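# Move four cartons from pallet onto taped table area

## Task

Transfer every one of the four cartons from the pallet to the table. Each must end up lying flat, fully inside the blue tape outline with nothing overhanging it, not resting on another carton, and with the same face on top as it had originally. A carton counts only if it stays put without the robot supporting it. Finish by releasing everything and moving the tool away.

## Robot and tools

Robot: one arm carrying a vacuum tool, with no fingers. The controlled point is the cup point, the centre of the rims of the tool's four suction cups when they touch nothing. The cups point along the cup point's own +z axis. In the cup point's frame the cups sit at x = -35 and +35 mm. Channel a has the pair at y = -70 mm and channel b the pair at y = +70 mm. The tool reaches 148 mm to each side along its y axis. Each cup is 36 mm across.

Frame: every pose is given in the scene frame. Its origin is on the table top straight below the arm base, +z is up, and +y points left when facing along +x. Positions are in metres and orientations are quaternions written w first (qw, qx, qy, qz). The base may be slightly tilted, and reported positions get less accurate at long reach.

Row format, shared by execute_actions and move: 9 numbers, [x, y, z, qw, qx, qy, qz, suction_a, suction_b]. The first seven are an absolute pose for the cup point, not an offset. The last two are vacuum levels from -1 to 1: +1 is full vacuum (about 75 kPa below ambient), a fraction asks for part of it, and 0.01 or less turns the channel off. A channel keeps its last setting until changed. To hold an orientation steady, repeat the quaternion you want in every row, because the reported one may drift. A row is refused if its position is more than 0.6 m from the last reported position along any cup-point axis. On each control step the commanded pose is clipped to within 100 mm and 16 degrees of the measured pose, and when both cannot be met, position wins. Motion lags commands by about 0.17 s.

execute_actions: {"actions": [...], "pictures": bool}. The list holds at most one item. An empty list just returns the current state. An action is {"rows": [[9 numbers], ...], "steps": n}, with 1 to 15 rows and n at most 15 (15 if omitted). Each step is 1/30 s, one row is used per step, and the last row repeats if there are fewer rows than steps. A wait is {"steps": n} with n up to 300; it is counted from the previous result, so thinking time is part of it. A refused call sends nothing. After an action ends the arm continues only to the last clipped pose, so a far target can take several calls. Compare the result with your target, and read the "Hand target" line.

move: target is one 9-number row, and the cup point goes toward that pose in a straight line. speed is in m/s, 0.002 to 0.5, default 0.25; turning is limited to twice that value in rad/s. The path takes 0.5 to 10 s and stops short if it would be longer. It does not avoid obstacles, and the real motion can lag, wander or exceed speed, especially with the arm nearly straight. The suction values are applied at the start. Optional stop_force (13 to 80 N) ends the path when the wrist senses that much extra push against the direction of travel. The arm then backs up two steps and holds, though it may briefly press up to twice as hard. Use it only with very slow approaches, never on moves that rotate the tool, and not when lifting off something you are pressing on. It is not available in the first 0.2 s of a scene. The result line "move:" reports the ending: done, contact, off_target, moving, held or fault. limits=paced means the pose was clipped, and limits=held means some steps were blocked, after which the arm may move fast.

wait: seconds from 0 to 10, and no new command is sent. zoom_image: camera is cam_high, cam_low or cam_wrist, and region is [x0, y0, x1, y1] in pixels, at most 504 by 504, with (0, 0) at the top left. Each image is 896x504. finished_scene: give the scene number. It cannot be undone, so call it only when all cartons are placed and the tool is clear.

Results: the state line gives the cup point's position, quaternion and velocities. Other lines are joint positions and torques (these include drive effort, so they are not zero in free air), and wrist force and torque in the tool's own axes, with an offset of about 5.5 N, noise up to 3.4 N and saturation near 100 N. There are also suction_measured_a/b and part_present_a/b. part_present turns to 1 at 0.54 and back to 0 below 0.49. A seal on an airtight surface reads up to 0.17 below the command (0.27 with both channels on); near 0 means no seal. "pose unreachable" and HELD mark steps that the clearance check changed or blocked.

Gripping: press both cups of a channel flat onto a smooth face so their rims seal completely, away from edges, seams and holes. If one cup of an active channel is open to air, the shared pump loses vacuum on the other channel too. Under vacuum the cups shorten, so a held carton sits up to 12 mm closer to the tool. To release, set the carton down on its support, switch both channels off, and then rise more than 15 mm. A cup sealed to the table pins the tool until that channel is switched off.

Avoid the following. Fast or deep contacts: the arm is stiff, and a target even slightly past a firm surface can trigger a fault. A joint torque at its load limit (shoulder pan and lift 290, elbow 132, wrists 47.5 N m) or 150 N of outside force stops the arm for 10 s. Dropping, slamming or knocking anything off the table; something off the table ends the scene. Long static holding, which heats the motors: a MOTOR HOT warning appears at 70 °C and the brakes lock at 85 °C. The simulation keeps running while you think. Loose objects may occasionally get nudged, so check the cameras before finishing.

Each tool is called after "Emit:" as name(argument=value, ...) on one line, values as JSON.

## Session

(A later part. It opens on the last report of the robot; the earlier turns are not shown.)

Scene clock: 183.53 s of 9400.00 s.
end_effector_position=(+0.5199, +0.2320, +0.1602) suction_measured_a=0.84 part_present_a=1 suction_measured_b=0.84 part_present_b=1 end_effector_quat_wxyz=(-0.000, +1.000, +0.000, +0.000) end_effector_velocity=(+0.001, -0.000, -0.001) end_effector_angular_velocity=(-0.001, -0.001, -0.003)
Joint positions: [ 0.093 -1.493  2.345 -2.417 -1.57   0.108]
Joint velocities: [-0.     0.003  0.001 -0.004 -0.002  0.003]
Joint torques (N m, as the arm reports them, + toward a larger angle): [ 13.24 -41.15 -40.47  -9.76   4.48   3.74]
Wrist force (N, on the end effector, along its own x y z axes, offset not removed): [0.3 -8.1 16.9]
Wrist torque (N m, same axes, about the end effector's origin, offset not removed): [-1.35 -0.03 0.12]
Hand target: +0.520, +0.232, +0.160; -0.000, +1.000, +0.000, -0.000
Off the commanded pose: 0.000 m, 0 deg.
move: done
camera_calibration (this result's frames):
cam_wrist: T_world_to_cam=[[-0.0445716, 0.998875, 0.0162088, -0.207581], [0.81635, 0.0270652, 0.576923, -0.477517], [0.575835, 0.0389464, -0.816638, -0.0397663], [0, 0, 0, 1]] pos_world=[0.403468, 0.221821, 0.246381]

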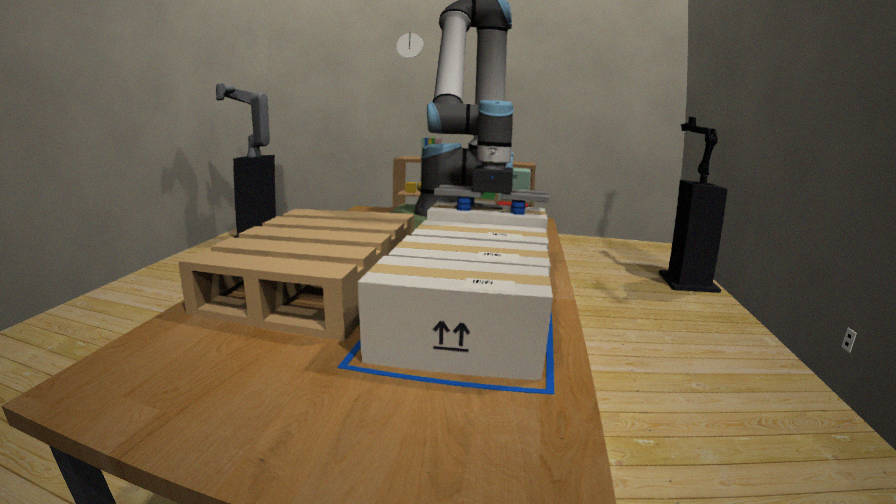

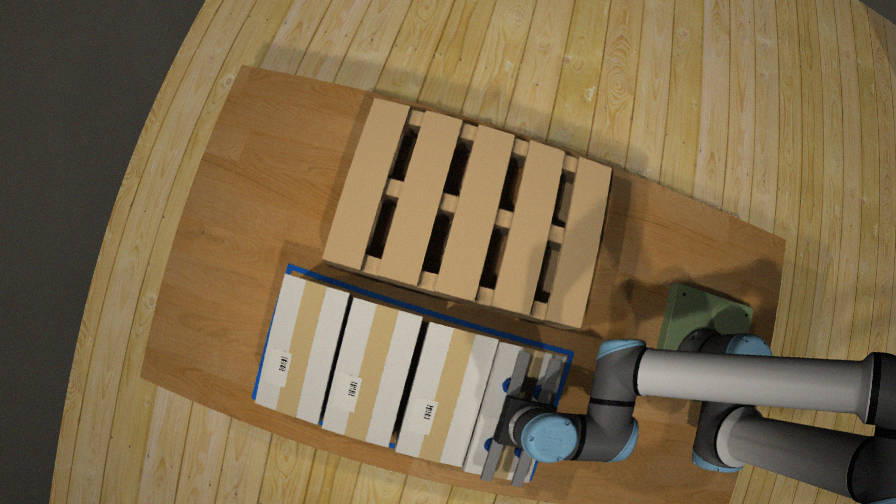

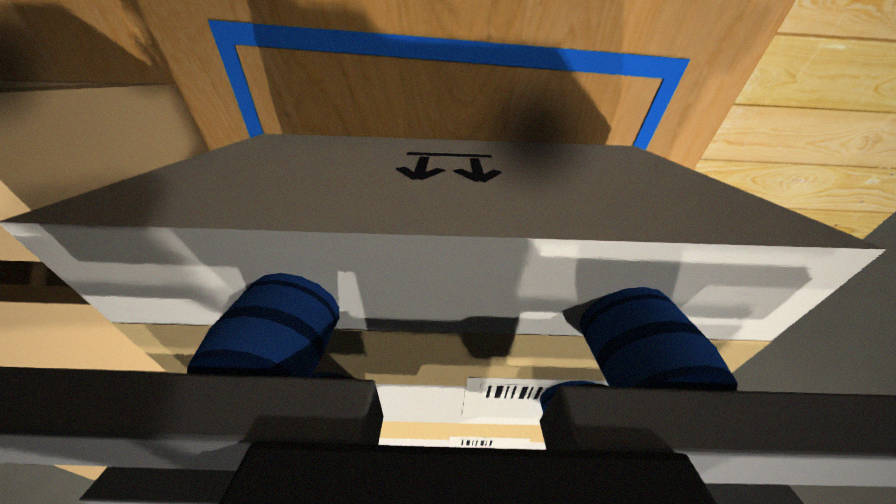

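Emit:
move(target=[0.52,0.232,0.1375,0,1,0,0,1,1], speed=0.02, stop_force=25)

Emit:
execute_actions(actions=[{"rows":[[0.52,0.232,0.141,0,1,0,0,1,1],[0.52,0.232,0.146,0,1,0,0,0,0]],"steps":10}], pictures=false)

Emit:
move(target=[0.52,0.232,0.36,0,1,0,0,0,0], speed=0.2)

Scene clock: 189.33 s of 9400.00 s.
end_effector_position=(+0.5200, +0.2320, +0.1377) suction_measured_a=0.84 part_present_a=1 suction_measured_b=0.84 part_present_b=1 end_effector_quat_wxyz=(-0.000, +1.000, -0.000, -0.000) end_effector_velocity=(-0.001, -0.000, -0.003) end_effector_angular_velocity=(-0.001, +0.002, +0.001)
Joint positions: [ 0.093 -1.453  2.36  -2.473 -1.57   0.108]
Joint velocities: [ 0.     0.003  0.003 -0.004 -0.001 -0.001]
Joint torques (N m, as the arm reports them, + toward a larger angle): [ 13.74 -40.91 -37.79  -9.71   0.35   4.03]
Wrist force (N, on the end effector, along its own x y z axes, offset not removed): [-0.2 -6.1 18.3]
Wrist torque (N m, same axes, about the end effector's origin, offset not removed): [-1.13 0.27 0.25]
Hand target: +0.520, +0.232, +0.138; +0.000, +1.000, +0.000, -0.000
Off the commanded pose: 0.000 m, 0 deg.
move: done
camera_calibration (this result's frames):
cam_wrist: T_world_to_cam=[[-0.0445694, 0.998875, 0.0162072, -0.207224], [0.816361, 0.0270652, 0.576907, -0.46461], [0.575819, 0.0389433, -0.816649, -0.0582413], [0, 0, 0, 1]] pos_world=[0.40359, 0.221834, 0.223832]

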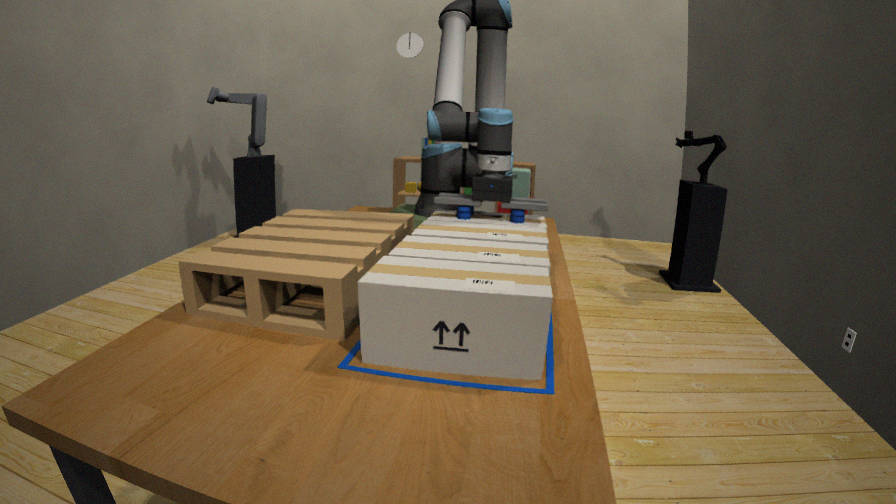

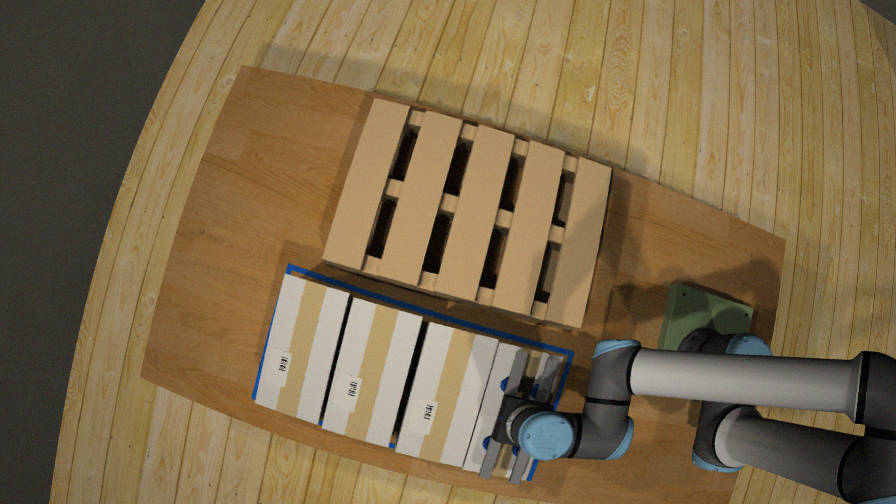

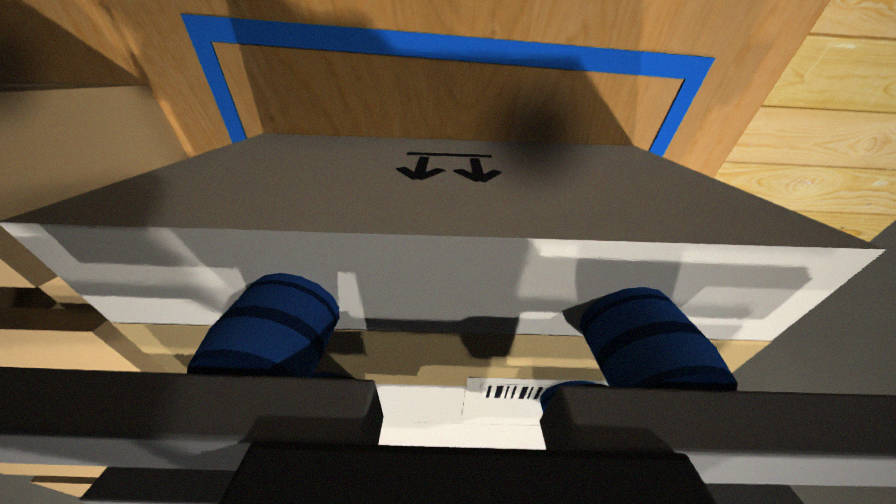

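Scene clock: 189.67 s of 9400.00 s.
end_effector_position=(+0.5200, +0.2320, +0.1456) suction_measured_a=0.00 part_present_a=0 suction_measured_b=0.00 part_present_b=0 end_effector_quat_wxyz=(-0.000, +1.000, -0.000, +0.000) end_effector_velocity=(-0.001, -0.000, +0.004) end_effector_angular_velocity=(-0.001, +0.002, +0.000)
Joint positions: [ 0.093 -1.467  2.355 -2.453 -1.57   0.108]
Joint velocities: [ 0.    -0.008 -0.003  0.014 -0.001 -0.   ]
Joint torques (N m, as the arm reports them, + toward a larger angle): [  7.34 -51.08 -40.6   -2.12   0.19   2.82]
Wrist force (N, on the end effector, along its own x y z axes, offset not removed): [-8.7 -3.7 -18.5]
Wrist torque (N m, same axes, about the end effector's origin, offset not removed): [-0.24 0.68 0.55]
Hand target: +0.520, +0.232, +0.146; -0.000, +1.000, -0.000, +0.000
Off the commanded pose: 0.000 m, 0 deg.
Steps of this call (steps 1 to 10: all 10 steps of this action). Readings (end_effector_position | what the end effector reports):
1: (+0.5200, +0.2320, +0.1376) | suction_measured_a=0.84 part_present_a=1 suction_measured_b=0.84 part_present_b=1
2: (+0.5199, +0.2320, +0.1382) | suction_measured_a=0.43 part_present_a=0 suction_measured_b=0.43 part_present_b=0
4: (+0.5201, +0.2320, +0.1417) | suction_measured_a=0.03 part_present_a=0 suction_measured_b=0.03 part_present_b=0
8: (+0.5201, +0.2320, +0.1452) | suction_measured_a=0.00 part_present_a=0 suction_measured_b=0.00 part_present_b=0
10: the state above

Scene clock: 191.47 s of 9400.00 s.
end_effector_position=(+0.5202, +0.2320, +0.3598) suction_measured_a=0.00 part_present_a=0 suction_measured_b=0.00 part_present_b=0 end_effector_quat_wxyz=(-0.000, +1.000, -0.000, -0.000) end_effector_velocity=(-0.000, -0.000, +0.001) end_effector_angular_velocity=(-0.000, +0.001, -0.001)
Joint positions: [ 0.092 -1.735  2.138 -1.968 -1.57   0.108]
Joint velocities: [-0.    -0.001 -0.002  0.004  0.     0.001]
Joint torques (N m, as the arm reports them, + toward a larger angle): [-20.15 -48.68 -55.9   -2.64  -2.3   -3.28]
Wrist force (N, on the end effector, along its own x y z axes, offset not removed): [-3.4 -9.8 -3.7]
Wrist torque (N m, same axes, about the end effector's origin, offset not removed): [-1.11 0.43 0.29]
Hand target: +0.520, +0.232, +0.360; -0.000, +1.000, -0.000, +0.000
Off the commanded pose: 0.000 m, 0 deg.
move: done
camera_calibration (this result's frames):
cam_wrist: T_world_to_cam=[[-0.0445687, 0.998875, 0.0162096, -0.21084], [0.81636, 0.0270631, 0.576909, -0.592894], [0.575821, 0.038945, -0.816647, 0.123033], [0, 0, 0, 1]] pos_world=[0.403773, 0.221856, 0.445938]

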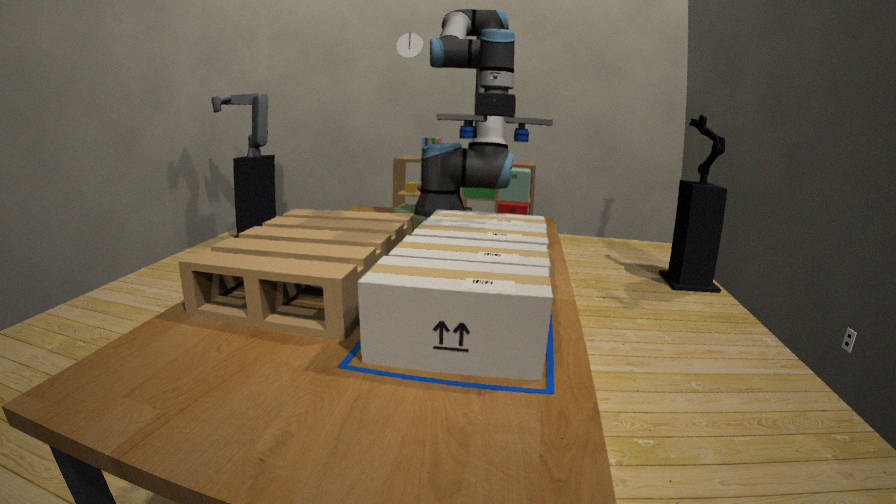

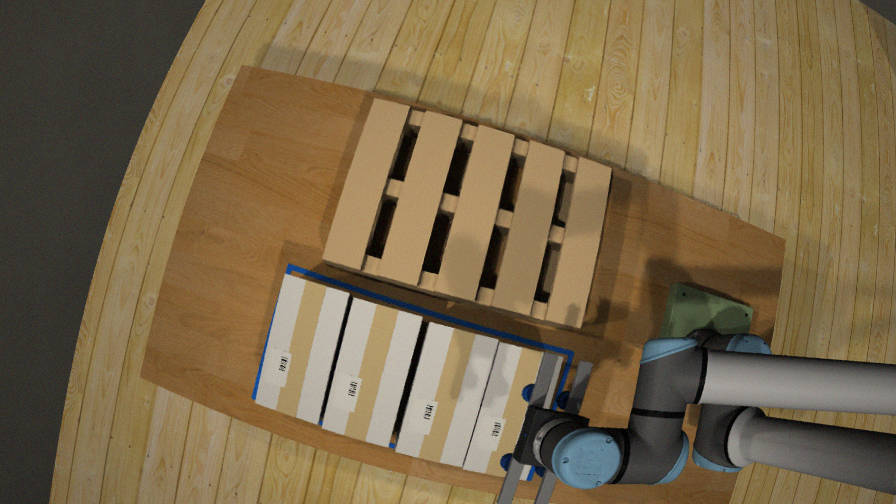

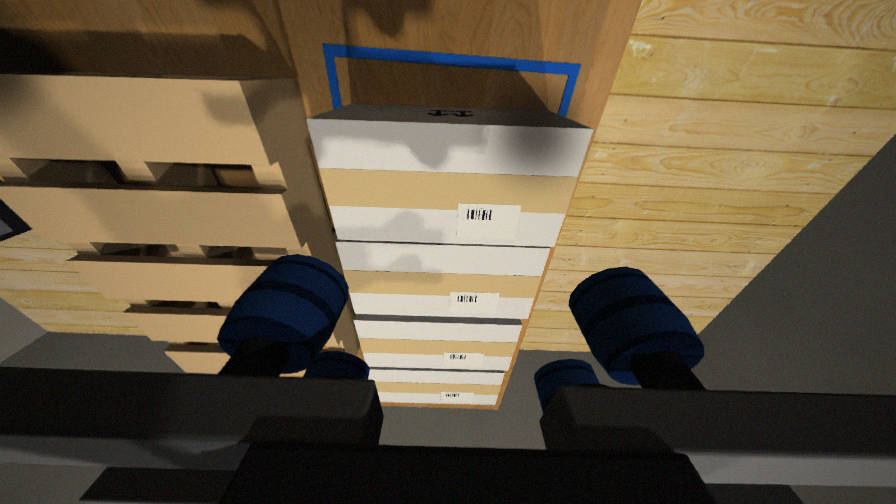

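Emit:
finished_scene(scene=1)

The scene is finished: the task was done.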